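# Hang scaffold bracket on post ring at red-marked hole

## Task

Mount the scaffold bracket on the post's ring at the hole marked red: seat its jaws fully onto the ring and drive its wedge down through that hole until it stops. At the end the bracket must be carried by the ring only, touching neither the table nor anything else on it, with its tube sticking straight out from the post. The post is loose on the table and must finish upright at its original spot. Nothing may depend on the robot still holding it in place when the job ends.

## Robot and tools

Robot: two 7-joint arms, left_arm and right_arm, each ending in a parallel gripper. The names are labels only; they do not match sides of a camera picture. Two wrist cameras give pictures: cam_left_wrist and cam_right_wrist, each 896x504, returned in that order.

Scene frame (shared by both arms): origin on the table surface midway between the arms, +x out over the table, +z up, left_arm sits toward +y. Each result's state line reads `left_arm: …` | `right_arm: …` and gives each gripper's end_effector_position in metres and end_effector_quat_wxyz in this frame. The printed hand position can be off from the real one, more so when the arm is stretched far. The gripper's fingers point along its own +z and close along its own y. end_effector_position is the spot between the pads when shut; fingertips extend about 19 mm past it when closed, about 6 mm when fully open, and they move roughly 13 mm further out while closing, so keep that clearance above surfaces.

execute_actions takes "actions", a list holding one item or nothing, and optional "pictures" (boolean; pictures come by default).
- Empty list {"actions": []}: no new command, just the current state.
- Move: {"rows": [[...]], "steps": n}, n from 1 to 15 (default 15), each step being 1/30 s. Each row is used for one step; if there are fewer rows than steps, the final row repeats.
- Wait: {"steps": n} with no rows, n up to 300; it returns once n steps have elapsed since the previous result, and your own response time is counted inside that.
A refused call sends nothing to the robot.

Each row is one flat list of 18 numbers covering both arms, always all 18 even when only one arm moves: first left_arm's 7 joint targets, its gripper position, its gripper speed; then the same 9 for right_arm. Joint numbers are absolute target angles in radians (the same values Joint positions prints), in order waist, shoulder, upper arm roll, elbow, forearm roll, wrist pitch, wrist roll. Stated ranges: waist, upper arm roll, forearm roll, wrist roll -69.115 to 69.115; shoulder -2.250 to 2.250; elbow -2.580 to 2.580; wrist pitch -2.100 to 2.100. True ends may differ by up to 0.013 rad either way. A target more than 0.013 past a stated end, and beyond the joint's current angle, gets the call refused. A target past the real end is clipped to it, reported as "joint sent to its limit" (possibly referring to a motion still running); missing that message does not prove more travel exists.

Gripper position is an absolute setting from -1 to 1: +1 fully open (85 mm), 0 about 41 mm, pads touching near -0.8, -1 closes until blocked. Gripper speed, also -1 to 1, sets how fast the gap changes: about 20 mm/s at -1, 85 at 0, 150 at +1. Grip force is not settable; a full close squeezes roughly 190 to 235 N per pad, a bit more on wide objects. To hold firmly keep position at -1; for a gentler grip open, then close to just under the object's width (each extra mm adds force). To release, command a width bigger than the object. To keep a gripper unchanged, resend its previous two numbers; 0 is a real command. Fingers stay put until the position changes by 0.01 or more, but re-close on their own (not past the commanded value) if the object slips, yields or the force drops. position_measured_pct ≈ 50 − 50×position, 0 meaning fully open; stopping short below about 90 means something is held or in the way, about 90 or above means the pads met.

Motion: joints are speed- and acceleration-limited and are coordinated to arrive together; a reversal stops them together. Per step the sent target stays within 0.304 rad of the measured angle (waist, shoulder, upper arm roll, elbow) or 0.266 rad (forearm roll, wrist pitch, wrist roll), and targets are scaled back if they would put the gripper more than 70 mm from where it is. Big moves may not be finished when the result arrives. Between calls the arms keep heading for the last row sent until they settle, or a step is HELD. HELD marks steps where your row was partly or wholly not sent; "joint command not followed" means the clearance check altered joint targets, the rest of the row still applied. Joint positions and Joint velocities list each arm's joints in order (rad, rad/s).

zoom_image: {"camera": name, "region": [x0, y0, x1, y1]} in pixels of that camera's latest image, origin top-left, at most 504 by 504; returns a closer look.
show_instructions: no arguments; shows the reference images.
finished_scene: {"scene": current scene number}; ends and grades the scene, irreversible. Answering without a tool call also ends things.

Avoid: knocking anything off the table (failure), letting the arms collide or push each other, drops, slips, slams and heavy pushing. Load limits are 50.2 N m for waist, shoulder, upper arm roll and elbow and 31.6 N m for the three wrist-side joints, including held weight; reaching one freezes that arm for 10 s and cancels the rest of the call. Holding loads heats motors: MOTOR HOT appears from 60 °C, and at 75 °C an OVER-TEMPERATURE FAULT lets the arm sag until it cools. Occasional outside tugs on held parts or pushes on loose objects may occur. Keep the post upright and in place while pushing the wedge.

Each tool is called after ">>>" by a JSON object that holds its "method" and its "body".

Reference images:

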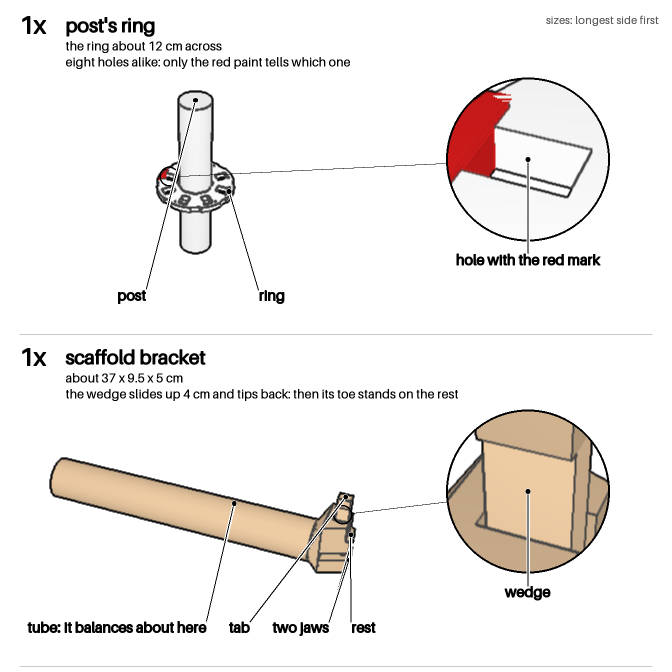

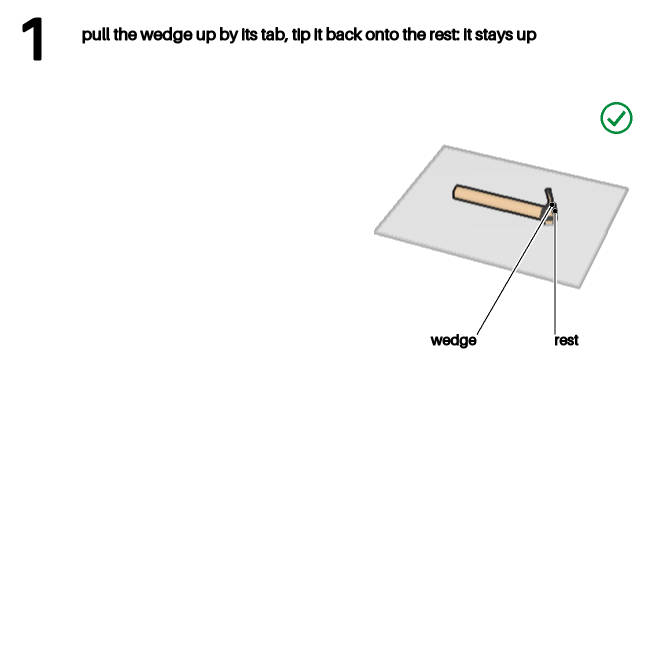

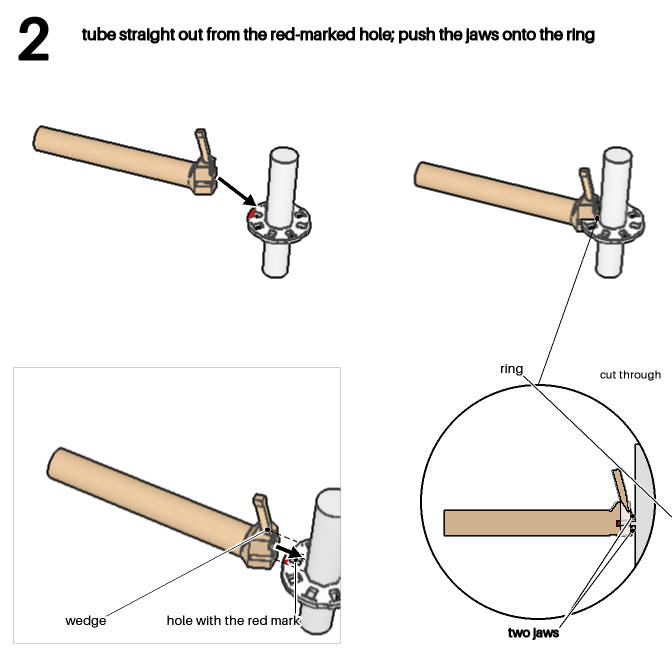

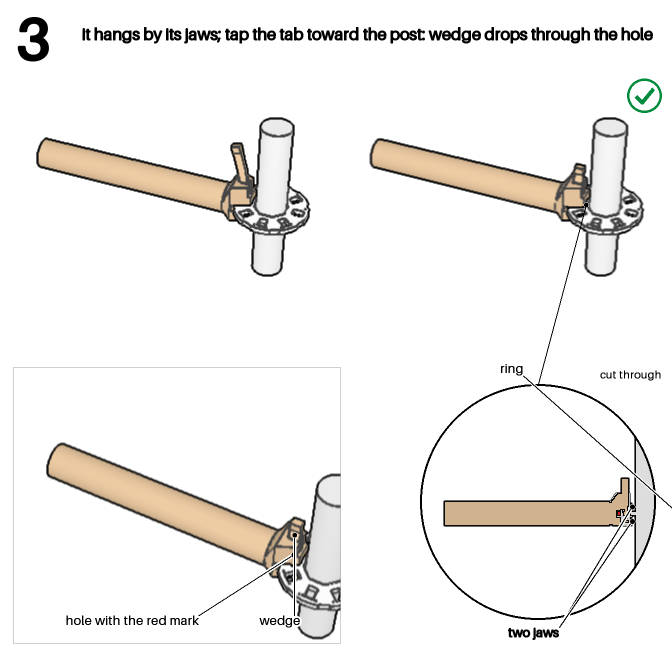

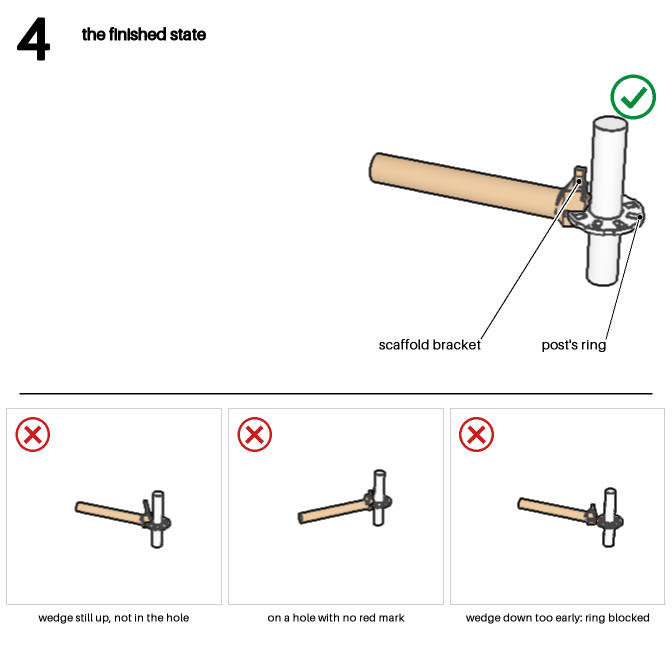

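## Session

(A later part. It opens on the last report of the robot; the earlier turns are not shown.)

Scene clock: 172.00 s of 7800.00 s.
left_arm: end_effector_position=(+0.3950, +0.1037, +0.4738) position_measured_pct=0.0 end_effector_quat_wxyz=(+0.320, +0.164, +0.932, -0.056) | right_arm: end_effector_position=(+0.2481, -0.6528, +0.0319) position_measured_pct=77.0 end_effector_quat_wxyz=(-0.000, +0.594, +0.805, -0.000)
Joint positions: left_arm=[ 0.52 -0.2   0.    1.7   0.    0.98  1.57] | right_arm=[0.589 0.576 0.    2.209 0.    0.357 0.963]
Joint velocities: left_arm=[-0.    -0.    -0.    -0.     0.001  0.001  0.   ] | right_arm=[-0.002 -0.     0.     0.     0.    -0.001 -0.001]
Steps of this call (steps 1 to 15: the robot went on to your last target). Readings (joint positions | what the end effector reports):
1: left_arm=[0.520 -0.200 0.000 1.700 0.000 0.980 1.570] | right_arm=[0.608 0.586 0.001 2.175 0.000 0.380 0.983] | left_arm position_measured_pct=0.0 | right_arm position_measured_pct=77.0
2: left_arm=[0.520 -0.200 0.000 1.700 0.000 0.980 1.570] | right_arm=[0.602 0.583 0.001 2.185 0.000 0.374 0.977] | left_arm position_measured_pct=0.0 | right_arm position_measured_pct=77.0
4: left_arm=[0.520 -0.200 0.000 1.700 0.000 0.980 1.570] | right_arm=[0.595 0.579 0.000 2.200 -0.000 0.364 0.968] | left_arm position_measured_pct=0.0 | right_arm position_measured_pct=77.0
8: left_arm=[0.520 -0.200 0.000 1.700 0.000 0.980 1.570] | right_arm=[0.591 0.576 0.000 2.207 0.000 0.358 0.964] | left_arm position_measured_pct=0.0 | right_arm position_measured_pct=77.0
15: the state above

>>> {"method": "execute_actions", "body": {"actions": [{"rows": [[0.52,-0.2,0,1.7,0,0.98,1.57,1,0,0.5886,0.5755,0,2.2087,0,0.3574,0.9632,0.3,0.5],[0.52,-0.2,0,1.7,0,0.98,1.57,1,0,0.5886,0.5755,0,2.2087,0,0.3574,0.9632,0.3,0.5],[0.52,-0.2,0,1.7,0,0.98,1.57,1,0,0.5886,0.5755,0,2.2087,0,0.3574,0.9632,0.3,0.5],[0.52,-0.2,0,1.7,0,0.98,1.57,1,0,0.5886,0.5755,0,2.2087,0,0.3574,0.9632,0.3,0.5],[0.52,-0.2,0,1.7,0,0.98,1.57,1,0,0.5886,0.5755,0,2.2087,0,0.3574,0.9632,0.3,0.5],[0.52,-0.2,0,1.7,0,0.98,1.57,1,0,0.5886,0.5755,0,2.2087,0,0.3574,0.9632,0.3,0.5],[0.52,-0.2,0,1.7,0,0.98,1.57,1,0,0.5886,0.5755,0,2.2087,0,0.3574,0.9632,1,0.5],[0.52,-0.2,0,1.7,0,0.98,1.57,1,0,0.5886,0.5755,0,2.2087,0,0.3574,0.9632,1,0.5],[0.52,-0.2,0,1.7,0,0.98,1.57,1,0,0.60,0.40,0,2.12,0,0.6216,0.97,1,0.5]], "steps": 15}], "pictures": false}}

>>> {"method": "execute_actions", "body": {"actions": [{"rows": [[0.52,-0.2,0,1.7,0,0.98,1.57,1,0,0.664,0.323,0,1.9065,0,0.912,1.039,1,0.5]], "steps": 15}], "pictures": false}}

>>> {"method": "execute_actions", "body": {"actions": [{"steps": 15}]}}

Scene clock: 178.73 s of 7800.00 s.
left_arm: end_effector_position=(+0.3950, +0.1037, +0.4738) position_measured_pct=0.0 end_effector_quat_wxyz=(+0.320, +0.164, +0.932, -0.056) | right_arm: end_effector_position=(+0.2532, -0.6596, +0.0773) position_measured_pct=26.2 end_effector_quat_wxyz=(+0.003, +0.594, +0.804, -0.000)
Joint positions: left_arm=[ 0.52 -0.2   0.    1.7   0.    0.98  1.57] | right_arm=[ 0.596  0.464 -0.     2.154 -0.     0.517  0.967]
Joint velocities: left_arm=[-0.     0.001 -0.     0.     0.     0.     0.   ] | right_arm=[ 0.045 -0.677  0.003 -0.376  0.001  1.112  0.029]
Steps of this call (steps 1 to 15: the robot went on to your last target; steps 16 to 90: nothing new was sent; then 3.23 s passed at rest; steps 91 to 105: all 15 steps of this action). Readings (joint positions | what the end effector reports):
91: left_arm=[0.520 -0.200 0.000 1.700 0.000 0.980 1.570] | right_arm=[0.589 0.576 0.000 2.209 0.000 0.357 0.963] | left_arm position_measured_pct=0.0 | right_arm position_measured_pct=77.0
92: left_arm=[0.520 -0.200 0.000 1.700 -0.000 0.980 1.570] | right_arm=[0.589 0.576 0.000 2.209 0.000 0.357 0.963] | left_arm position_measured_pct=0.0 | right_arm position_measured_pct=76.6
94: left_arm=[0.520 -0.200 0.000 1.700 0.000 0.980 1.570] | right_arm=[0.589 0.576 0.000 2.209 0.000 0.357 0.963] | left_arm position_measured_pct=0.0 | right_arm position_measured_pct=70.6
98: left_arm=[0.520 -0.200 0.000 1.700 0.000 0.980 1.570] | right_arm=[0.589 0.576 -0.000 2.209 -0.000 0.357 0.963] | left_arm position_measured_pct=0.0 | right_arm position_measured_pct=54.8
105: the state above

Scene clock: 179.23 s of 7800.00 s.
left_arm: end_effector_position=(+0.3950, +0.1037, +0.4738) position_measured_pct=0.0 end_effector_quat_wxyz=(+0.320, +0.164, +0.932, -0.056) | right_arm: end_effector_position=(+0.2626, -0.6993, +0.1788) position_measured_pct=0.0 end_effector_quat_wxyz=(-0.001, +0.592, +0.806, +0.000)
Joint positions: left_arm=[ 0.52 -0.2   0.    1.7   0.    0.98  1.57] | right_arm=[0.662 0.325 0.    1.908 0.    0.91  1.039]
Joint velocities: left_arm=[ 0.    -0.001 -0.    -0.     0.     0.001  0.   ] | right_arm=[ 0.013 -0.02  -0.004 -0.026 -0.001  0.035  0.005]
Steps of this call (steps 1 to 15: all 15 steps of this action). Readings (joint positions | what the end effector reports):
1: left_arm=[0.520 -0.200 0.000 1.700 0.000 0.980 1.570] | right_arm=[0.597 0.444 -0.000 2.142 -0.000 0.552 0.968] | left_arm position_measured_pct=0.0 | right_arm position_measured_pct=21.8
2: left_arm=[0.520 -0.200 0.000 1.700 0.000 0.980 1.570] | right_arm=[0.600 0.428 -0.000 2.126 -0.000 0.583 0.970] | left_arm position_measured_pct=0.0 | right_arm position_measured_pct=17.9
4: left_arm=[0.520 -0.200 0.000 1.700 0.000 0.980 1.570] | right_arm=[0.612 0.404 -0.001 2.080 -0.000 0.639 0.979] | left_arm position_measured_pct=0.0 | right_arm position_measured_pct=9.5
8: left_arm=[0.520 -0.200 0.000 1.700 0.000 0.980 1.570] | right_arm=[0.643 0.356 0.000 1.976 0.000 0.790 1.015] | left_arm position_measured_pct=0.0 | right_arm position_measured_pct=0.8
15: the state above

Scene clock: 179.73 s of 7800.00 s.
left_arm: end_effector_position=(+0.3950, +0.1037, +0.4738) position_measured_pct=0.0 end_effector_quat_wxyz=(+0.320, +0.164, +0.932, -0.056) | right_arm: end_effector_position=(+0.2625, -0.7000, +0.1801) position_measured_pct=0.0 end_effector_quat_wxyz=(+0.000, +0.593, +0.805, -0.000)
Joint positions: left_arm=[ 0.52 -0.2   0.    1.7   0.    0.98  1.57] | right_arm=[0.664 0.323 0.    1.906 0.    0.912 1.039]
Joint velocities: left_arm=[-0.     0.001 -0.     0.     0.001 -0.     0.   ] | right_arm=[ 0.001 -0.    -0.     0.    -0.    -0.     0.001]
Steps of this call (steps 1 to 15: the robot went on to your last target). Readings (joint positions | what the end effector reports):
1: left_arm=[0.520 -0.200 0.000 1.700 0.000 0.980 1.570] | right_arm=[0.663 0.325 0.000 1.908 0.000 0.911 1.039] | left_arm position_measured_pct=0.0 | right_arm position_measured_pct=0.0
2: left_arm=[0.520 -0.200 0.000 1.700 0.000 0.980 1.570] | right_arm=[0.663 0.324 0.000 1.907 0.000 0.911 1.039] | left_arm position_measured_pct=0.0 | right_arm position_measured_pct=0.0
4: left_arm=[0.520 -0.200 0.000 1.700 0.000 0.980 1.570] | right_arm=[0.663 0.324 0.000 1.907 0.000 0.912 1.039] | left_arm position_measured_pct=0.0 | right_arm position_measured_pct=0.0
8: left_arm=[0.520 -0.200 0.000 1.700 0.000 0.980 1.570] | right_arm=[0.664 0.323 0.000 1.907 0.000 0.912 1.039] | left_arm position_measured_pct=0.0 | right_arm position_measured_pct=0.0
15: the state above
All arms were judged still, so your last target was given up. Only a new action makes them travel on or press farther. Fingers that are still opening or closing keep moving.

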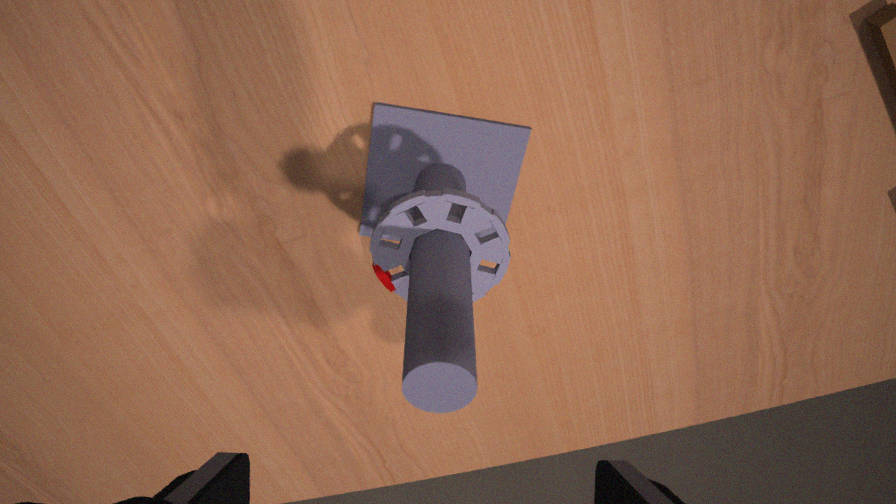

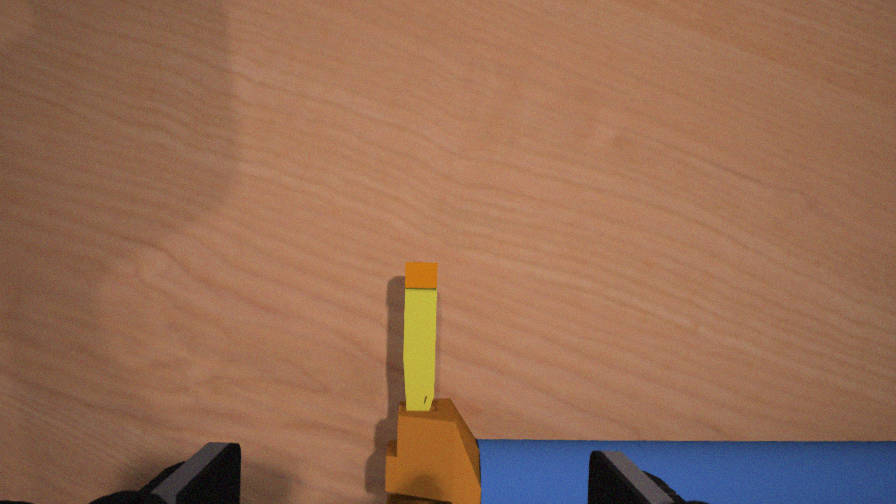

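>>> {"method": "execute_actions", "body": {"actions": [{"rows": [[0.52,-0.2,0,1.7,0,0.98,1.57,1,0,0.5886,0.4739,0,2.1813,0,0.4864,0.9632,0,0.5]], "steps": 15}], "pictures": false}}

>>> {"method": "execute_actions", "body": {"actions": [{"rows": [[0.52,-0.2,0,1.7,0,0.98,1.57,1,0,0.5886,0.4739,0,2.1813,0,0.4864,0.9632,0,0.5],[0.52,-0.2,0,1.7,0,0.98,1.57,1,0,0.5886,0.4739,0,2.1813,0,0.4864,0.9632,0,0.5],[0.52,-0.2,0,1.7,0,0.98,1.57,1,0,0.5886,0.4739,0,2.1813,0,0.4864,0.9632,0,0.5],[0.52,-0.2,0,1.7,0,0.98,1.57,1,0,0.5886,0.5755,0,2.2087,0,0.3574,0.9632,0,0.5]], "steps": 15}], "pictures": false}}

>>> {"method": "execute_actions", "body": {"actions": [{"rows": [[0.52,-0.2,0,1.7,0,0.98,1.57,1,0,0.5657,0.5813,0,2.1911,0,0.3692,0.9403,0,0.5],[0.52,-0.2,0,1.7,0,0.98,1.57,1,0,0.5657,0.5813,0,2.1911,0,0.3692,0.9403,0,0.5],[0.52,-0.2,0,1.7,0,0.98,1.57,1,0,0.5657,0.5813,0,2.1911,0,0.3692,0.9403,0,0.5],[0.52,-0.2,0,1.7,0,0.98,1.57,1,0,0.5657,0.5813,0,2.1911,0,0.3692,0.9403,0,0.5],[0.52,-0.2,0,1.7,0,0.98,1.57,1,0,0.5543,0.5843,0,2.1823,0,0.375,0.9289,0,0.5],[0.52,-0.2,0,1.7,0,0.98,1.57,1,0,0.5543,0.5843,0,2.1823,0,0.375,0.9289,0,0.5],[0.52,-0.2,0,1.7,0,0.98,1.57,1,0,0.5543,0.5843,0,2.1823,0,0.375,0.9289,0,0.5],[0.52,-0.2,0,1.7,0,0.98,1.57,1,0,0.5428,0.5872,0,2.1735,0,0.3809,0.9174,0,0.5],[0.52,-0.2,0,1.7,0,0.98,1.57,1,0,0.5428,0.5872,0,2.1735,0,0.3809,0.9174,0,0.5],[0.52,-0.2,0,1.7,0,0.98,1.57,1,0,0.5428,0.5872,0,2.1735,0,0.3809,0.9174,0,0.5],[0.52,-0.2,0,1.7,0,0.98,1.57,1,0,0.5314,0.5901,0,2.1647,0,0.3868,0.906,0,0.5],[0.52,-0.2,0,1.7,0,0.98,1.57,1,0,0.5314,0.5901,0,2.1647,0,0.3868,0.906,0,0.5],[0.52,-0.2,0,1.7,0,0.98,1.57,1,0,0.5314,0.5901,0,2.1647,0,0.3868,0.906,0,0.5],[0.52,-0.2,0,1.7,0,0.98,1.57,1,0,0.5199,0.593,0,2.1559,0,0.3927,0.8945,0,0.5]], "steps": 15}], "pictures": false}}

>>> {"method": "execute_actions", "body": {"actions": [{"steps": 10}]}}

Scene clock: 194.90 s of 7800.00 s.
left_arm: end_effector_position=(+0.3950, +0.1037, +0.4738) position_measured_pct=0.0 end_effector_quat_wxyz=(+0.320, +0.164, +0.932, -0.056) | right_arm: end_effector_position=(+0.2473, -0.6534, +0.0743) position_measured_pct=48.0 end_effector_quat_wxyz=(-0.004, +0.594, +0.805, +0.000)
Joint positions: left_arm=[ 0.52 -0.2   0.    1.7   0.    0.98  1.57] | right_arm=[ 0.593  0.466 -0.     2.17  -0.     0.514  0.966]
Joint velocities: left_arm=[-0.    -0.     0.     0.    -0.     0.     0.001] | right_arm=[-0.053  0.111 -0.001  0.223 -0.    -0.557 -0.063]
Steps of this call (steps 1 to 90: nothing new was sent; then 11.67 s passed at rest; steps 91 to 105: all 15 steps of this action). Readings (joint positions | what the end effector reports):
91: left_arm=[0.520 -0.200 0.000 1.700 0.000 0.980 1.570] | right_arm=[0.664 0.324 0.000 1.907 0.000 0.911 1.039] | left_arm position_measured_pct=0.0 | right_arm position_measured_pct=0.0
92: left_arm=[0.520 -0.200 0.000 1.700 0.000 0.980 1.570] | right_arm=[0.662 0.327 0.000 1.912 0.000 0.906 1.038] | left_arm position_measured_pct=0.0 | right_arm position_measured_pct=0.8
94: left_arm=[0.520 -0.200 0.000 1.700 0.000 0.980 1.570] | right_arm=[0.653 0.343 0.001 1.939 0.000 0.880 1.030] | left_arm position_measured_pct=0.0 | right_arm position_measured_pct=6.7
98: left_arm=[0.520 -0.200 0.000 1.700 0.000 0.980 1.570] | right_arm=[0.625 0.399 0.000 2.041 0.000 0.765 1.002] | left_arm position_measured_pct=0.0 | right_arm position_measured_pct=22.2
105: the state above

Scene clock: 195.40 s of 7800.00 s.
left_arm: end_effector_position=(+0.3950, +0.1037, +0.4738) position_measured_pct=0.0 end_effector_quat_wxyz=(+0.320, +0.164, +0.932, -0.056) | right_arm: end_effector_position=(+0.2491, -0.6532, +0.0333) position_measured_pct=49.6 end_effector_quat_wxyz=(+0.002, +0.593, +0.805, -0.000)
Joint positions: left_arm=[ 0.52 -0.2   0.    1.7   0.    0.98  1.57] | right_arm=[ 0.589  0.572 -0.     2.208 -0.     0.358  0.963]
Joint velocities: left_arm=[ 0.    -0.     0.     0.    -0.001  0.     0.001] | right_arm=[ 0.     0.032  0.     0.005  0.    -0.013  0.001]
Steps of this call (steps 1 to 15: all 15 steps of this action). Readings (joint positions | what the end effector reports):
1: left_arm=[0.520 -0.200 0.000 1.700 0.000 0.980 1.570] | right_arm=[0.591 0.469 -0.000 2.176 -0.000 0.499 0.964] | left_arm position_measured_pct=0.0 | right_arm position_measured_pct=48.8
2: left_arm=[0.520 -0.200 0.000 1.700 0.000 0.980 1.570] | right_arm=[0.591 0.470 -0.000 2.178 -0.000 0.492 0.964] | left_arm position_measured_pct=0.0 | right_arm position_measured_pct=49.2
4: left_arm=[0.520 -0.200 0.000 1.700 0.000 0.980 1.570] | right_arm=[0.590 0.473 -0.000 2.180 -0.000 0.487 0.963] | left_arm position_measured_pct=0.0 | right_arm position_measured_pct=49.6
8: left_arm=[0.520 -0.200 0.000 1.700 0.000 0.980 1.570] | right_arm=[0.589 0.531 0.000 2.196 0.000 0.420 0.963] | left_arm position_measured_pct=0.0 | right_arm position_measured_pct=49.6
15: the state above

Scene clock: 195.90 s of 7800.00 s.
left_arm: end_effector_position=(+0.3950, +0.1037, +0.4738) position_measured_pct=0.0 end_effector_quat_wxyz=(+0.320, +0.164, +0.932, -0.056) | right_arm: end_effector_position=(+0.2726, -0.6456, +0.0320) position_measured_pct=49.6 end_effector_quat_wxyz=(-0.000, +0.593, +0.805, -0.000)
Joint positions: left_arm=[ 0.52 -0.2   0.    1.7   0.    0.98  1.57] | right_arm=[0.531 0.59  0.    2.164 0.    0.387 0.905]
Joint velocities: left_arm=[ 0.     0.001  0.    -0.     0.    -0.    -0.001] | right_arm=[-0.127  0.033 -0.005 -0.098 -0.002  0.063 -0.129]
Steps of this call (steps 1 to 15: all 15 steps of this action). Readings (joint positions | what the end effector reports):
1: left_arm=[0.520 -0.200 0.000 1.700 0.000 0.980 1.570] | right_arm=[0.587 0.573 0.000 2.208 0.000 0.359 0.962] | left_arm position_measured_pct=0.0 | right_arm position_measured_pct=49.6
2: left_arm=[0.520 -0.200 0.000 1.700 0.000 0.980 1.570] | right_arm=[0.581 0.576 0.001 2.204 0.000 0.361 0.958] | left_arm position_measured_pct=0.0 | right_arm position_measured_pct=49.6
4: left_arm=[0.520 -0.200 0.000 1.700 0.000 0.980 1.570] | right_arm=[0.572 0.579 -0.000 2.196 -0.000 0.366 0.947] | left_arm position_measured_pct=0.0 | right_arm position_measured_pct=49.6
8: left_arm=[0.520 -0.200 0.000 1.700 0.000 0.980 1.570] | right_arm=[0.558 0.583 -0.000 2.185 0.000 0.373 0.932] | left_arm position_measured_pct=0.0 | right_arm position_measured_pct=49.6
15: the state above

Scene clock: 196.23 s of 7800.00 s.
left_arm: end_effector_position=(+0.3950, +0.1037, +0.4738) position_measured_pct=0.0 end_effector_quat_wxyz=(+0.320, +0.164, +0.932, -0.056) | right_arm: end_effector_position=(+0.2749, -0.6442, +0.0317) position_measured_pct=49.6 end_effector_quat_wxyz=(-0.002, +0.594, +0.804, -0.001)
Joint positions: left_arm=[ 0.52 -0.2   0.    1.7   0.    0.98  1.57] | right_arm=[0.522 0.593 0.002 2.158 0.001 0.394 0.895]
Joint velocities: left_arm=[-0.    -0.001  0.    -0.001 -0.001  0.002  0.   ] | right_arm=[-0.003  0.002  0.001 -0.002  0.     0.001 -0.002]
Steps of this call (steps 1 to 10: the robot went on to your last target). Readings (joint positions | what the end effector reports):
1: left_arm=[0.520 -0.200 0.000 1.700 0.000 0.980 1.570] | right_arm=[0.527 0.591 -0.000 2.161 -0.000 0.389 0.901] | left_arm position_measured_pct=0.0 | right_arm position_measured_pct=49.6
2: left_arm=[0.520 -0.200 0.000 1.700 0.000 0.980 1.570] | right_arm=[0.525 0.592 0.000 2.160 0.000 0.391 0.899] | left_arm position_measured_pct=0.0 | right_arm position_measured_pct=49.6
4: left_arm=[0.520 -0.200 0.000 1.700 0.000 0.980 1.570] | right_arm=[0.523 0.593 0.001 2.158 0.000 0.393 0.896] | left_arm position_measured_pct=0.0 | right_arm position_measured_pct=49.6
8: left_arm=[0.520 -0.200 0.000 1.700 0.000 0.980 1.570] | right_arm=[0.522 0.593 0.001 2.158 0.001 0.394 0.895] | left_arm position_measured_pct=0.0 | right_arm position_measured_pct=49.6
10: the state above

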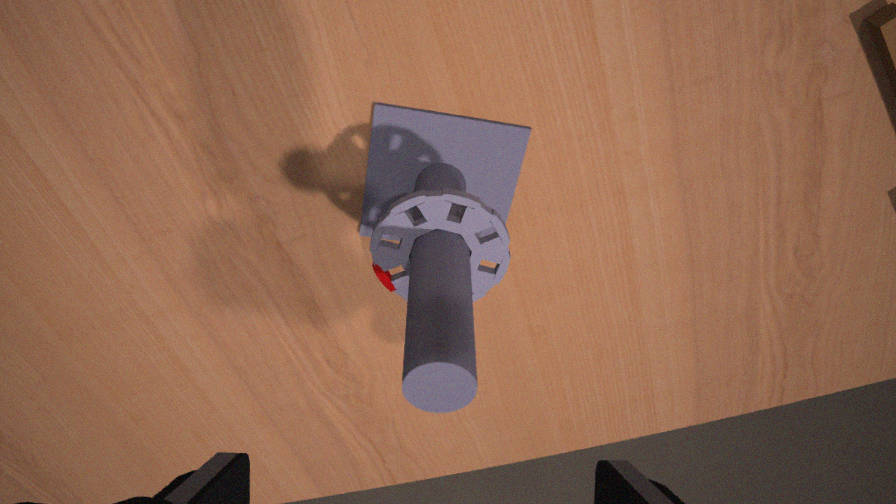

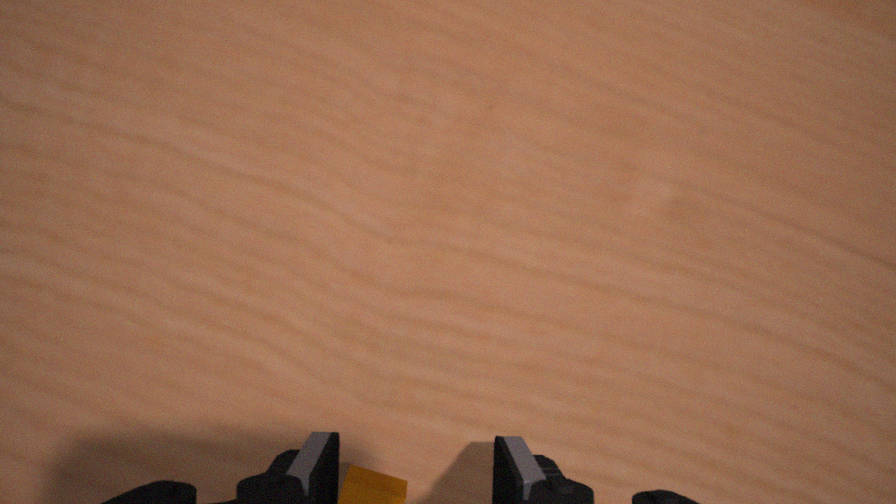

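>>> {"method": "execute_actions", "body": {"actions": [{"rows": [[0.52,-0.2,0,1.7,0,0.98,1.57,1,0,0.524,0.592,0,2.159,0,0.3906,0.8986,1,0.5],[0.52,-0.2,0,1.7,0,0.98,1.57,1,0,0.524,0.592,0,2.159,0,0.3906,0.8986,1,0.5],[0.52,-0.2,0,1.7,0,0.98,1.57,1,0,0.524,0.592,0,2.159,0,0.3906,0.8986,1,0.5],[0.52,-0.2,0,1.7,0,0.98,1.57,1,0,0.524,0.592,0,2.159,0,0.3906,0.8986,1,0.5],[0.52,-0.2,0,1.7,0,0.98,1.57,1,0,0.524,0.592,0,2.159,0,0.3906,0.8986,1,0.5],[0.52,-0.2,0,1.7,0,0.98,1.57,1,0,0.52,0.4261,0,2.0999,0,0.6156,0.8945,1,0.5]], "steps": 15}], "pictures": false}}

>>> {"method": "execute_actions", "body": {"actions": [{"rows": [[0.52,-0.2,0,1.7,0,0.98,1.57,1,0,0.50,0.5853,0,1.5728,0,0.9835,2.4453,1,0.5]], "steps": 15}], "pictures": false}}

>>> {"method": "execute_actions", "body": {"actions": [{"steps": 40}]}}

Scene clock: 209.40 s of 7800.00 s.
left_arm: end_effector_position=(+0.3950, +0.1037, +0.4738) position_measured_pct=0.0 end_effector_quat_wxyz=(+0.320, +0.164, +0.932, -0.056) | right_arm: end_effector_position=(+0.2769, -0.6441, +0.0944) position_measured_pct=2.0 end_effector_quat_wxyz=(-0.001, +0.593, +0.805, -0.000)
Joint positions: left_arm=[ 0.52 -0.2   0.    1.7   0.    0.98  1.57] | right_arm=[ 0.52   0.44   0.     2.104 -0.     0.601  0.895]
Joint velocities: left_arm=[-0.  0.  0. -0. -0. -0. -0.] | right_arm=[-0.004 -0.217  0.    -0.09  -0.     0.368 -0.006]
Steps of this call (steps 1 to 30: the robot went on to your last target; steps 31 to 90: nothing new was sent; then 9.67 s passed at rest; steps 91 to 105: all 15 steps of this action). Readings (joint positions | what the end effector reports):
91: left_arm=[0.520 -0.200 0.000 1.700 0.000 0.980 1.570] | right_arm=[0.522 0.593 0.001 2.158 0.000 0.394 0.895] | left_arm position_measured_pct=0.0 | right_arm position_measured_pct=49.6
92: left_arm=[0.520 -0.200 0.000 1.700 0.000 0.980 1.570] | right_arm=[0.523 0.593 0.001 2.158 0.000 0.392 0.896] | left_arm position_measured_pct=0.0 | right_arm position_measured_pct=48.8
94: left_arm=[0.520 -0.200 0.000 1.700 0.000 0.980 1.570] | right_arm=[0.523 0.592 0.000 2.158 0.000 0.391 0.898] | left_arm position_measured_pct=0.0 | right_arm position_measured_pct=43.3
98: left_arm=[0.520 -0.200 0.000 1.700 0.000 0.980 1.570] | right_arm=[0.523 0.572 -0.000 2.152 0.000 0.414 0.897] | left_arm position_measured_pct=0.0 | right_arm position_measured_pct=27.8
105: the state above

Scene clock: 209.90 s of 7800.00 s.
left_arm: end_effector_position=(+0.3950, +0.1037, +0.4738) position_measured_pct=0.0 end_effector_quat_wxyz=(+0.320, +0.164, +0.932, -0.056) | right_arm: end_effector_position=(+0.3631, -0.6923, +0.1308) position_measured_pct=0.0 end_effector_quat_wxyz=(-0.026, +0.418, +0.908, +0.004)
Joint positions: left_arm=[ 0.52 -0.2   0.    1.7   0.    0.98  1.57] | right_arm=[ 0.502  0.566 -0.     1.688 -0.     0.94   1.283]
Joint velocities: left_arm=[ 0.     0.    -0.    -0.    -0.001 -0.001  0.002] | right_arm=[-0.015  0.12   0.001 -0.799  0.     0.29   1.21 ]
Steps of this call (steps 1 to 15: all 15 steps of this action). Readings (joint positions | what the end effector reports):
1: left_arm=[0.520 -0.200 0.000 1.700 0.000 0.980 1.570] | right_arm=[0.520 0.435 0.000 2.100 -0.000 0.612 0.895] | left_arm position_measured_pct=0.0 | right_arm position_measured_pct=0.8
2: left_arm=[0.520 -0.200 0.000 1.700 0.000 0.980 1.570] | right_arm=[0.520 0.435 0.000 2.093 0.000 0.625 0.900] | left_arm position_measured_pct=0.0 | right_arm position_measured_pct=0.4
4: left_arm=[0.520 -0.200 0.000 1.700 0.000 0.980 1.570] | right_arm=[0.517 0.445 0.000 2.062 0.000 0.663 0.925] | left_arm position_measured_pct=0.0 | right_arm position_measured_pct=0.0
8: left_arm=[0.520 -0.200 0.000 1.700 0.000 0.980 1.570] | right_arm=[0.509 0.499 0.000 1.932 -0.000 0.790 1.035] | left_arm position_measured_pct=0.0 | right_arm position_measured_pct=0.0
15: the state above

Scene clock: 211.23 s of 7800.00 s.
left_arm: end_effector_position=(+0.3950, +0.1037, +0.4738) position_measured_pct=0.0 end_effector_quat_wxyz=(+0.320, +0.164, +0.932, -0.056) | right_arm: end_effector_position=(+0.3979, -0.7136, +0.1500) position_measured_pct=0.0 end_effector_quat_wxyz=(-0.000, -0.150, +0.989, +0.000)
Joint positions: left_arm=[ 0.52 -0.2   0.    1.7   0.    0.98  1.57] | right_arm=[ 0.5    0.585 -0.     1.573  0.     0.983  2.445]
Joint velocities: left_arm=[-0.     0.001 -0.    -0.     0.001 -0.001  0.   ] | right_arm=[0.    0.    0.    0.    0.    0.    0.001]
Steps of this call (steps 1 to 40: the robot went on to your last target). Readings (joint positions | what the end effector reports):
1: left_arm=[0.520 -0.200 0.000 1.700 0.000 0.980 1.570] | right_arm=[0.502 0.570 -0.000 1.663 -0.000 0.949 1.323] | left_arm position_measured_pct=0.0 | right_arm position_measured_pct=0.0
2: left_arm=[0.520 -0.200 0.000 1.700 0.000 0.980 1.570] | right_arm=[0.501 0.573 -0.000 1.643 -0.000 0.956 1.364] | left_arm position_measured_pct=0.0 | right_arm position_measured_pct=0.0
4: left_arm=[0.520 -0.200 0.000 1.700 0.000 0.980 1.570] | right_arm=[0.501 0.577 -0.000 1.614 -0.000 0.968 1.445] | left_arm position_measured_pct=0.0 | right_arm position_measured_pct=0.0
8: left_arm=[0.520 -0.200 0.000 1.700 0.000 0.980 1.570] | right_arm=[0.500 0.582 -0.000 1.586 -0.000 0.978 1.608] | left_arm position_measured_pct=0.0 | right_arm position_measured_pct=0.0
40: the state above

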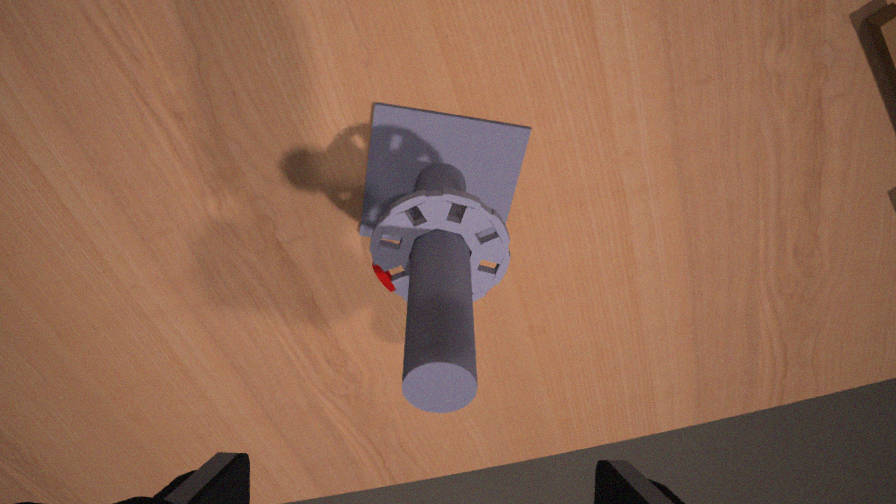

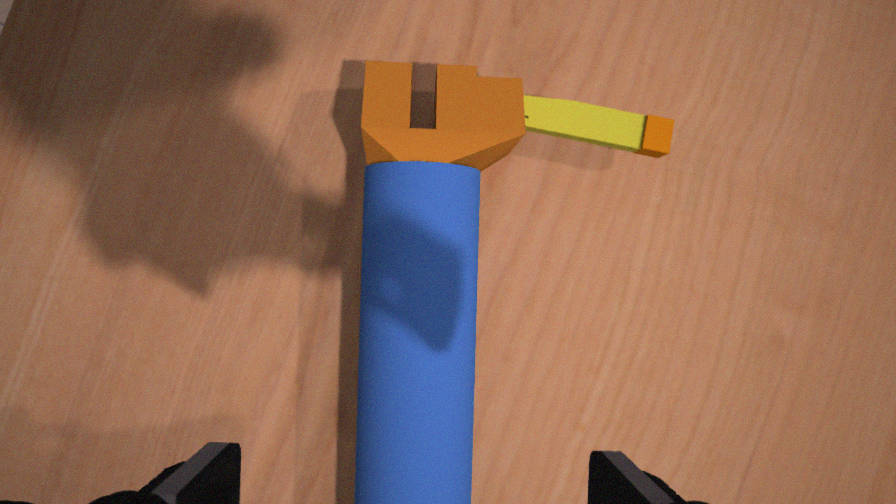

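>>> {"method": "execute_actions", "body": {"actions": [{"rows": [[0.52,-0.2,0,1.7,0,0.98,1.57,1,0,0.3088,0.9274,0,1.2463,0.3264,1.3982,2.127,1,0.5]], "steps": 15}], "pictures": false}}

>>> {"method": "execute_actions", "body": {"actions": [{"steps": 20}]}}

Scene clock: 259.93 s of 7800.00 s.
left_arm: end_effector_position=(+0.3950, +0.1037, +0.4738) position_measured_pct=0.0 end_effector_quat_wxyz=(+0.320, +0.164, +0.932, -0.056) | right_arm: end_effector_position=(+0.3941, -0.7170, +0.0911) position_measured_pct=0.0 end_effector_quat_wxyz=(-0.241, -0.146, +0.959, -0.037)
Joint positions: left_arm=[ 0.52 -0.2   0.    1.7   0.    0.98  1.57] | right_arm=[ 0.317  0.911 -0.001  1.259  0.314  1.372  2.137]
Joint velocities: left_arm=[ 0.     0.     0.    -0.    -0.001  0.    -0.   ] | right_arm=[-0.129  0.248 -0.002 -0.249  0.301  0.578 -0.287]
Steps of this call (steps 1 to 15: the robot went on to your last target; steps 16 to 120: nothing new was sent; then 44.20 s passed at rest; steps 121 to 135: all 15 steps of this action). Readings (joint positions | what the end effector reports):
121: left_arm=[0.520 -0.200 0.000 1.700 0.000 0.980 1.570] | right_arm=[0.499 0.587 0.000 1.572 0.001 0.984 2.445] | left_arm position_measured_pct=0.0 | right_arm position_measured_pct=0.0
122: left_arm=[0.520 -0.200 0.000 1.700 0.000 0.980 1.570] | right_arm=[0.495 0.593 0.001 1.566 0.005 0.989 2.441] | left_arm position_measured_pct=0.0 | right_arm position_measured_pct=0.0
124: left_arm=[0.520 -0.200 0.000 1.700 0.000 0.980 1.570] | right_arm=[0.476 0.623 0.002 1.538 0.029 1.013 2.418] | left_arm position_measured_pct=0.0 | right_arm position_measured_pct=0.0
128: left_arm=[0.520 -0.200 0.000 1.700 0.000 0.980 1.570] | right_arm=[0.403 0.747 0.001 1.418 0.135 1.119 2.311] | left_arm position_measured_pct=0.0 | right_arm position_measured_pct=0.0
135: the state above

Scene clock: 260.60 s of 7800.00 s.
left_arm: end_effector_position=(+0.3950, +0.1037, +0.4738) position_measured_pct=0.0 end_effector_quat_wxyz=(+0.320, +0.164, +0.932, -0.056) | right_arm: end_effector_position=(+0.3910, -0.7161, +0.0895) position_measured_pct=0.0 end_effector_quat_wxyz=(-0.256, -0.145, +0.955, -0.039)
Joint positions: left_arm=[ 0.52 -0.2   0.    1.7   0.    0.98  1.57] | right_arm=[ 0.309  0.927 -0.     1.246  0.326  1.398  2.127]
Joint velocities: left_arm=[-0.    -0.001  0.     0.001 -0.     0.001  0.   ] | right_arm=[ 0.001  0.     0.    -0.001 -0.     0.     0.002]
Steps of this call (steps 1 to 20: the robot went on to your last target). Readings (joint positions | what the end effector reports):
1: left_arm=[0.520 -0.200 0.000 1.700 0.000 0.980 1.570] | right_arm=[0.314 0.917 -0.001 1.253 0.322 1.387 2.130] | left_arm position_measured_pct=0.0 | right_arm position_measured_pct=0.0
2: left_arm=[0.520 -0.200 0.000 1.700 0.000 0.980 1.570] | right_arm=[0.313 0.919 -0.001 1.250 0.325 1.394 2.128] | left_arm position_measured_pct=0.0 | right_arm position_measured_pct=0.0
4: left_arm=[0.520 -0.200 0.000 1.700 0.000 0.980 1.570] | right_arm=[0.311 0.922 -0.000 1.248 0.326 1.397 2.127] | left_arm position_measured_pct=0.0 | right_arm position_measured_pct=0.0
8: left_arm=[0.520 -0.200 0.000 1.700 0.000 0.980 1.570] | right_arm=[0.310 0.926 -0.000 1.247 0.326 1.398 2.127] | left_arm position_measured_pct=0.0 | right_arm position_measured_pct=0.0
20: the state above

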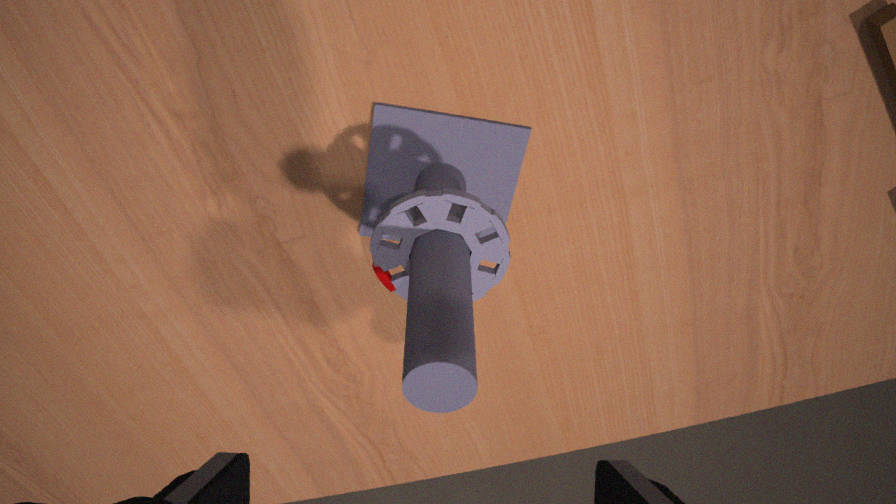

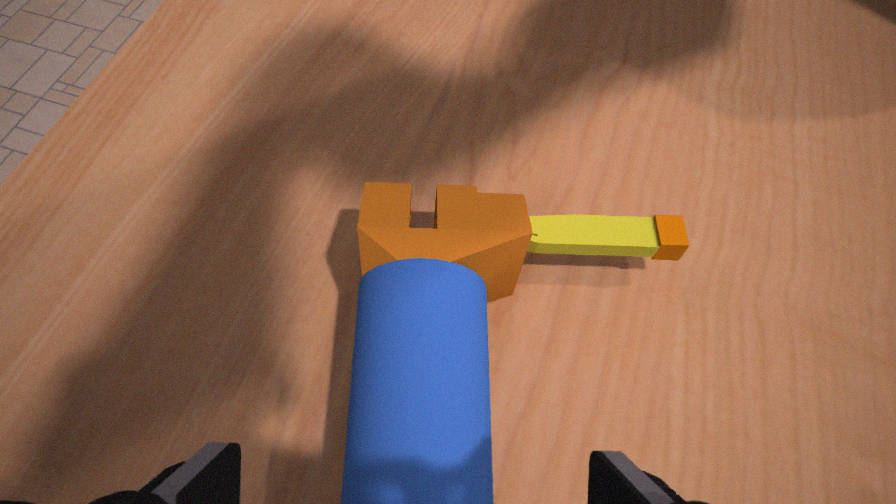

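>>> {"method": "zoom_image", "body": {"camera": "cam_right_wrist", "region": [340, 150, 720, 330]}}

Region (340, 150, 720, 330) of cam_right_wrist's 896x504 image, scaled by 1.326; it fills the top 239 rows of this view, and the rest is white.

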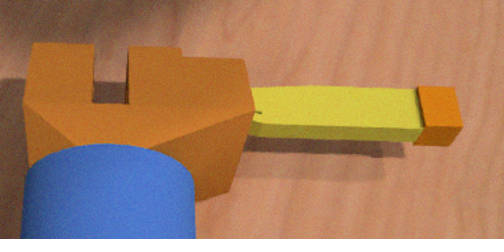

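>>> {"method": "execute_actions", "body": {"actions": [{"rows": [[0.52,-0.2,0,1.7,0,0.98,1.57,1,0,0.3088,1.0194,0,1.2673,0.3348,1.2913,2.0894,1,0.3],[0.52,-0.2,0,1.7,0,0.98,1.57,1,0,0.3088,1.0194,0,1.2673,0.3348,1.2913,2.0894,1,0.3],[0.52,-0.2,0,1.7,0,0.98,1.57,1,0,0.3088,1.0194,0,1.2673,0.3348,1.2913,2.0894,1,0.3],[0.52,-0.2,0,1.7,0,0.98,1.57,1,0,0.3088,1.0194,0,1.2673,0.3348,1.2913,2.0894,1,0.3],[0.52,-0.2,0,1.7,0,0.98,1.57,1,0,0.3088,1.0194,0,1.2673,0.3348,1.2913,2.0894,1,0.3],[0.52,-0.2,0,1.7,0,0.98,1.57,1,0,0.3088,1.0194,0,1.2673,0.3348,1.2913,2.0894,1,0.3],[0.52,-0.2,0,1.7,0,0.98,1.57,1,0,0.3088,1.0194,0,1.2673,0.3348,1.2913,2.0894,1,0.3],[0.52,-0.2,0,1.7,0,0.98,1.57,1,0,0.3088,1.0194,0,1.2673,0.3348,1.2913,2.0894,1,0.3],[0.52,-0.2,0,1.7,0,0.98,1.57,1,0,0.3088,1.0194,0,1.2673,0.3348,1.2913,2.0894,1,0.3],[0.52,-0.2,0,1.7,0,0.98,1.57,1,0,0.3088,1.0194,0,1.2673,0.3348,1.2913,2.0894,1,0.3],[0.52,-0.2,0,1.7,0,0.98,1.57,1,0,0.3088,1.0194,0,1.2673,0.3348,1.2913,2.0894,1,0.3],[0.52,-0.2,0,1.7,0,0.98,1.57,1,0,0.3088,1.0194,0,1.2673,0.3348,1.2913,2.0894,0.4,0.3]], "steps": 15}]}}

Scene clock: 277.37 s of 7800.00 s.
left_arm: end_effector_position=(+0.3950, +0.1037, +0.4738) position_measured_pct=0.0 end_effector_quat_wxyz=(+0.320, +0.164, +0.932, -0.056) | right_arm: end_effector_position=(+0.3912, -0.7162, +0.0298) position_measured_pct=6.0 end_effector_quat_wxyz=(-0.256, -0.145, +0.955, -0.039)
Joint positions: left_arm=[ 0.52 -0.2   0.    1.7   0.    0.98  1.57] | right_arm=[ 0.309  1.019 -0.     1.267  0.335  1.291  2.089]
Joint velocities: left_arm=[ 0.     0.001  0.     0.     0.     0.001 -0.   ] | right_arm=[-0.     0.008  0.    -0.    -0.    -0.002 -0.002]
Steps of this call (steps 1 to 15: the robot went on to your last target; steps 16 to 90: nothing new was sent; then 13.27 s passed at rest; steps 91 to 105: all 15 steps of this action). Readings (joint positions | what the end effector reports):
91: left_arm=[0.520 -0.200 0.000 1.700 0.000 0.980 1.570] | right_arm=[0.309 0.929 0.000 1.246 0.327 1.397 2.127] | left_arm position_measured_pct=0.0 | right_arm position_measured_pct=0.0
92: left_arm=[0.520 -0.200 0.000 1.700 0.000 0.980 1.570] | right_arm=[0.309 0.934 0.000 1.247 0.327 1.392 2.125] | left_arm position_measured_pct=0.0 | right_arm position_measured_pct=0.0
94: left_arm=[0.520 -0.200 0.000 1.700 0.000 0.980 1.570] | right_arm=[0.309 0.963 0.000 1.252 0.330 1.361 2.114] | left_arm position_measured_pct=0.0 | right_arm position_measured_pct=0.0
98: left_arm=[0.520 -0.200 0.000 1.700 0.000 0.980 1.570] | right_arm=[0.309 1.012 -0.000 1.266 0.334 1.299 2.092] | left_arm position_measured_pct=0.0 | right_arm position_measured_pct=0.0
105: the state above

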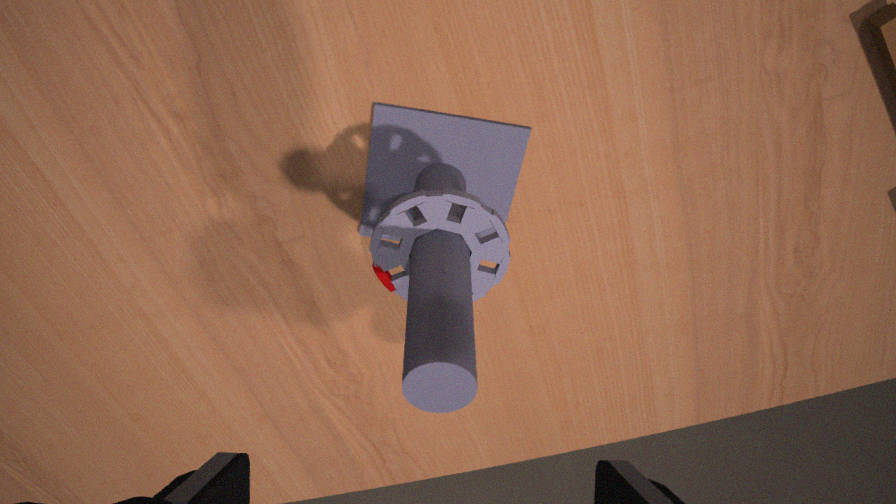

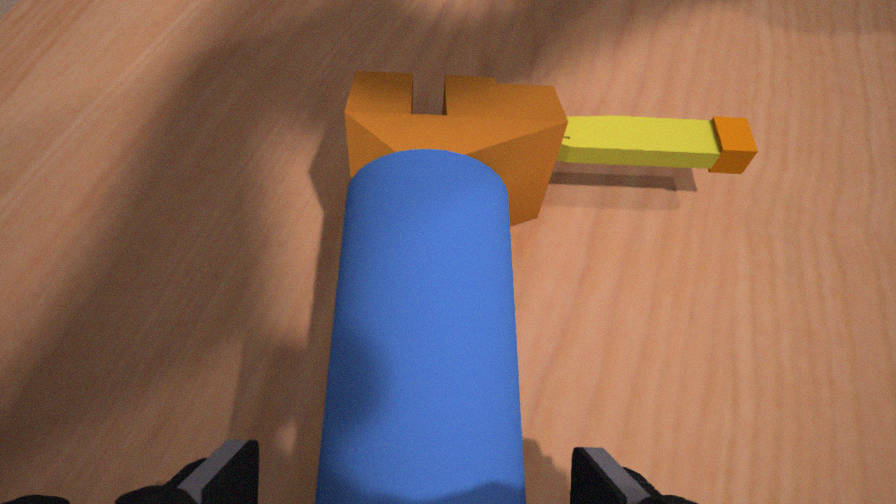

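>>> {"method": "execute_actions", "body": {"actions": [{"rows": [[0.52,-0.2,0,1.7,0,0.98,1.57,1,0,0.2982,1.0343,0,1.23,0.3279,1.3152,2.089,0.4,0.3],[0.52,-0.2,0,1.7,0,0.98,1.57,1,0,0.2982,1.0343,0,1.23,0.3279,1.3152,2.089,0.4,0.3],[0.52,-0.2,0,1.7,0,0.98,1.57,1,0,0.2982,1.0343,0,1.23,0.3279,1.3152,2.089,0.4,0.3],[0.52,-0.2,0,1.7,0,0.98,1.57,1,0,0.2982,1.0343,0,1.23,0.3279,1.3152,2.089,0.4,0.3],[0.52,-0.2,0,1.7,0,0.98,1.57,1,0,0.2982,1.0343,0,1.23,0.3279,1.3152,2.089,0.4,0.3],[0.52,-0.2,0,1.7,0,0.98,1.57,1,0,0.2982,1.0343,0,1.23,0.3279,1.3152,2.089,0.4,0.3],[0.52,-0.2,0,1.7,0,0.98,1.57,1,0,0.2982,1.0343,0,1.23,0.3279,1.3152,2.089,0.4,0.3],[0.52,-0.2,0,1.7,0,0.98,1.57,1,0,0.2982,1.0343,0,1.23,0.3279,1.3152,2.089,-1,-0.3]], "steps": 15}], "pictures": false}}

>>> {"method": "execute_actions", "body": {"actions": [{"steps": 12}]}}

Scene clock: 286.87 s of 7800.00 s.
left_arm: end_effector_position=(+0.3950, +0.1037, +0.4738) position_measured_pct=0.0 end_effector_quat_wxyz=(+0.320, +0.164, +0.932, -0.056) | right_arm: end_effector_position=(+0.4009, -0.7122, +0.0299) position_measured_pct=41.3 end_effector_quat_wxyz=(-0.256, -0.145, +0.955, -0.038)
Joint positions: left_arm=[ 0.52 -0.2   0.    1.7   0.    0.98  1.57] | right_arm=[ 0.298  1.033 -0.001  1.23   0.327  1.317  2.089]
Joint velocities: left_arm=[ 0.     0.001 -0.    -0.001 -0.    -0.    -0.   ] | right_arm=[-0.003 -0.007  0.001 -0.001 -0.001  0.003 -0.001]
Steps of this call (steps 1 to 15: the robot went on to your last target; steps 16 to 90: nothing new was sent; then 6.00 s passed at rest; steps 91 to 105: all 15 steps of this action). Readings (joint positions | what the end effector reports):
91: left_arm=[0.520 -0.200 0.000 1.700 0.000 0.980 1.570] | right_arm=[0.308 1.020 0.000 1.266 0.335 1.292 2.089] | left_arm position_measured_pct=0.0 | right_arm position_measured_pct=29.8
92: left_arm=[0.520 -0.200 0.000 1.700 0.000 0.980 1.570] | right_arm=[0.307 1.023 0.001 1.261 0.334 1.296 2.089] | left_arm position_measured_pct=0.0 | right_arm position_measured_pct=29.8
94: left_arm=[0.520 -0.200 0.000 1.700 0.000 0.980 1.570] | right_arm=[0.302 1.030 0.000 1.244 0.331 1.306 2.089] | left_arm position_measured_pct=0.0 | right_arm position_measured_pct=29.8
98: left_arm=[0.520 -0.200 0.000 1.700 0.000 0.980 1.570] | right_arm=[0.299 1.033 -0.000 1.232 0.328 1.314 2.089] | left_arm position_measured_pct=0.0 | right_arm position_measured_pct=29.8
105: the state above

Scene clock: 287.27 s of 7800.00 s.
left_arm: end_effector_position=(+0.3950, +0.1037, +0.4738) position_measured_pct=0.0 end_effector_quat_wxyz=(+0.320, +0.164, +0.932, -0.056) | right_arm: end_effector_position=(+0.4010, -0.7122, +0.0302) position_measured_pct=43.3 end_effector_quat_wxyz=(-0.256, -0.145, +0.955, -0.038)
Joint positions: left_arm=[ 0.52 -0.2   0.    1.7   0.    0.98  1.57] | right_arm=[ 0.297  1.033 -0.001  1.23   0.327  1.317  2.089]
Joint velocities: left_arm=[ 0.    -0.     0.    -0.001  0.    -0.001 -0.001] | right_arm=[ 0.001  0.     0.    -0.001 -0.     0.     0.002]
Steps of this call (steps 1 to 12: the robot went on to your last target). Readings (joint positions | what the end effector reports):
1: left_arm=[0.520 -0.200 0.000 1.700 0.000 0.980 1.570] | right_arm=[0.297 1.033 -0.001 1.230 0.327 1.317 2.089] | left_arm position_measured_pct=0.0 | right_arm position_measured_pct=42.1
2: left_arm=[0.520 -0.200 0.000 1.700 0.000 0.980 1.570] | right_arm=[0.297 1.033 -0.001 1.230 0.327 1.317 2.089] | left_arm position_measured_pct=0.0 | right_arm position_measured_pct=42.9
4: left_arm=[0.520 -0.200 0.000 1.700 0.000 0.980 1.570] | right_arm=[0.297 1.033 -0.001 1.230 0.327 1.317 2.089] | left_arm position_measured_pct=0.0 | right_arm position_measured_pct=43.3
8: left_arm=[0.520 -0.200 0.000 1.700 0.000 0.980 1.570] | right_arm=[0.297 1.033 -0.001 1.230 0.327 1.317 2.089] | left_arm position_measured_pct=0.0 | right_arm position_measured_pct=43.3
12: the state above

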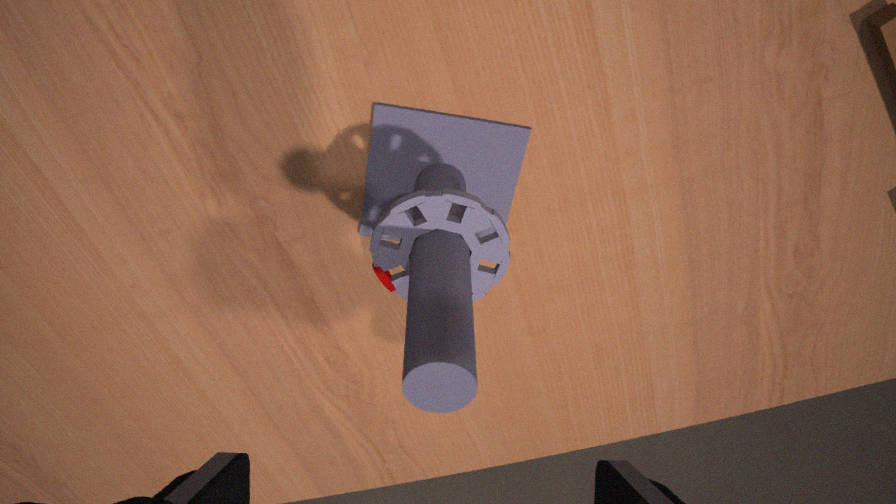

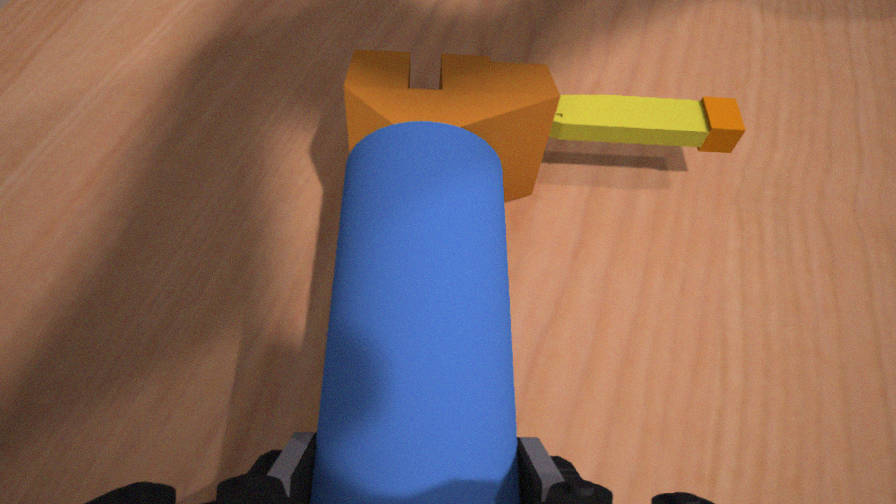

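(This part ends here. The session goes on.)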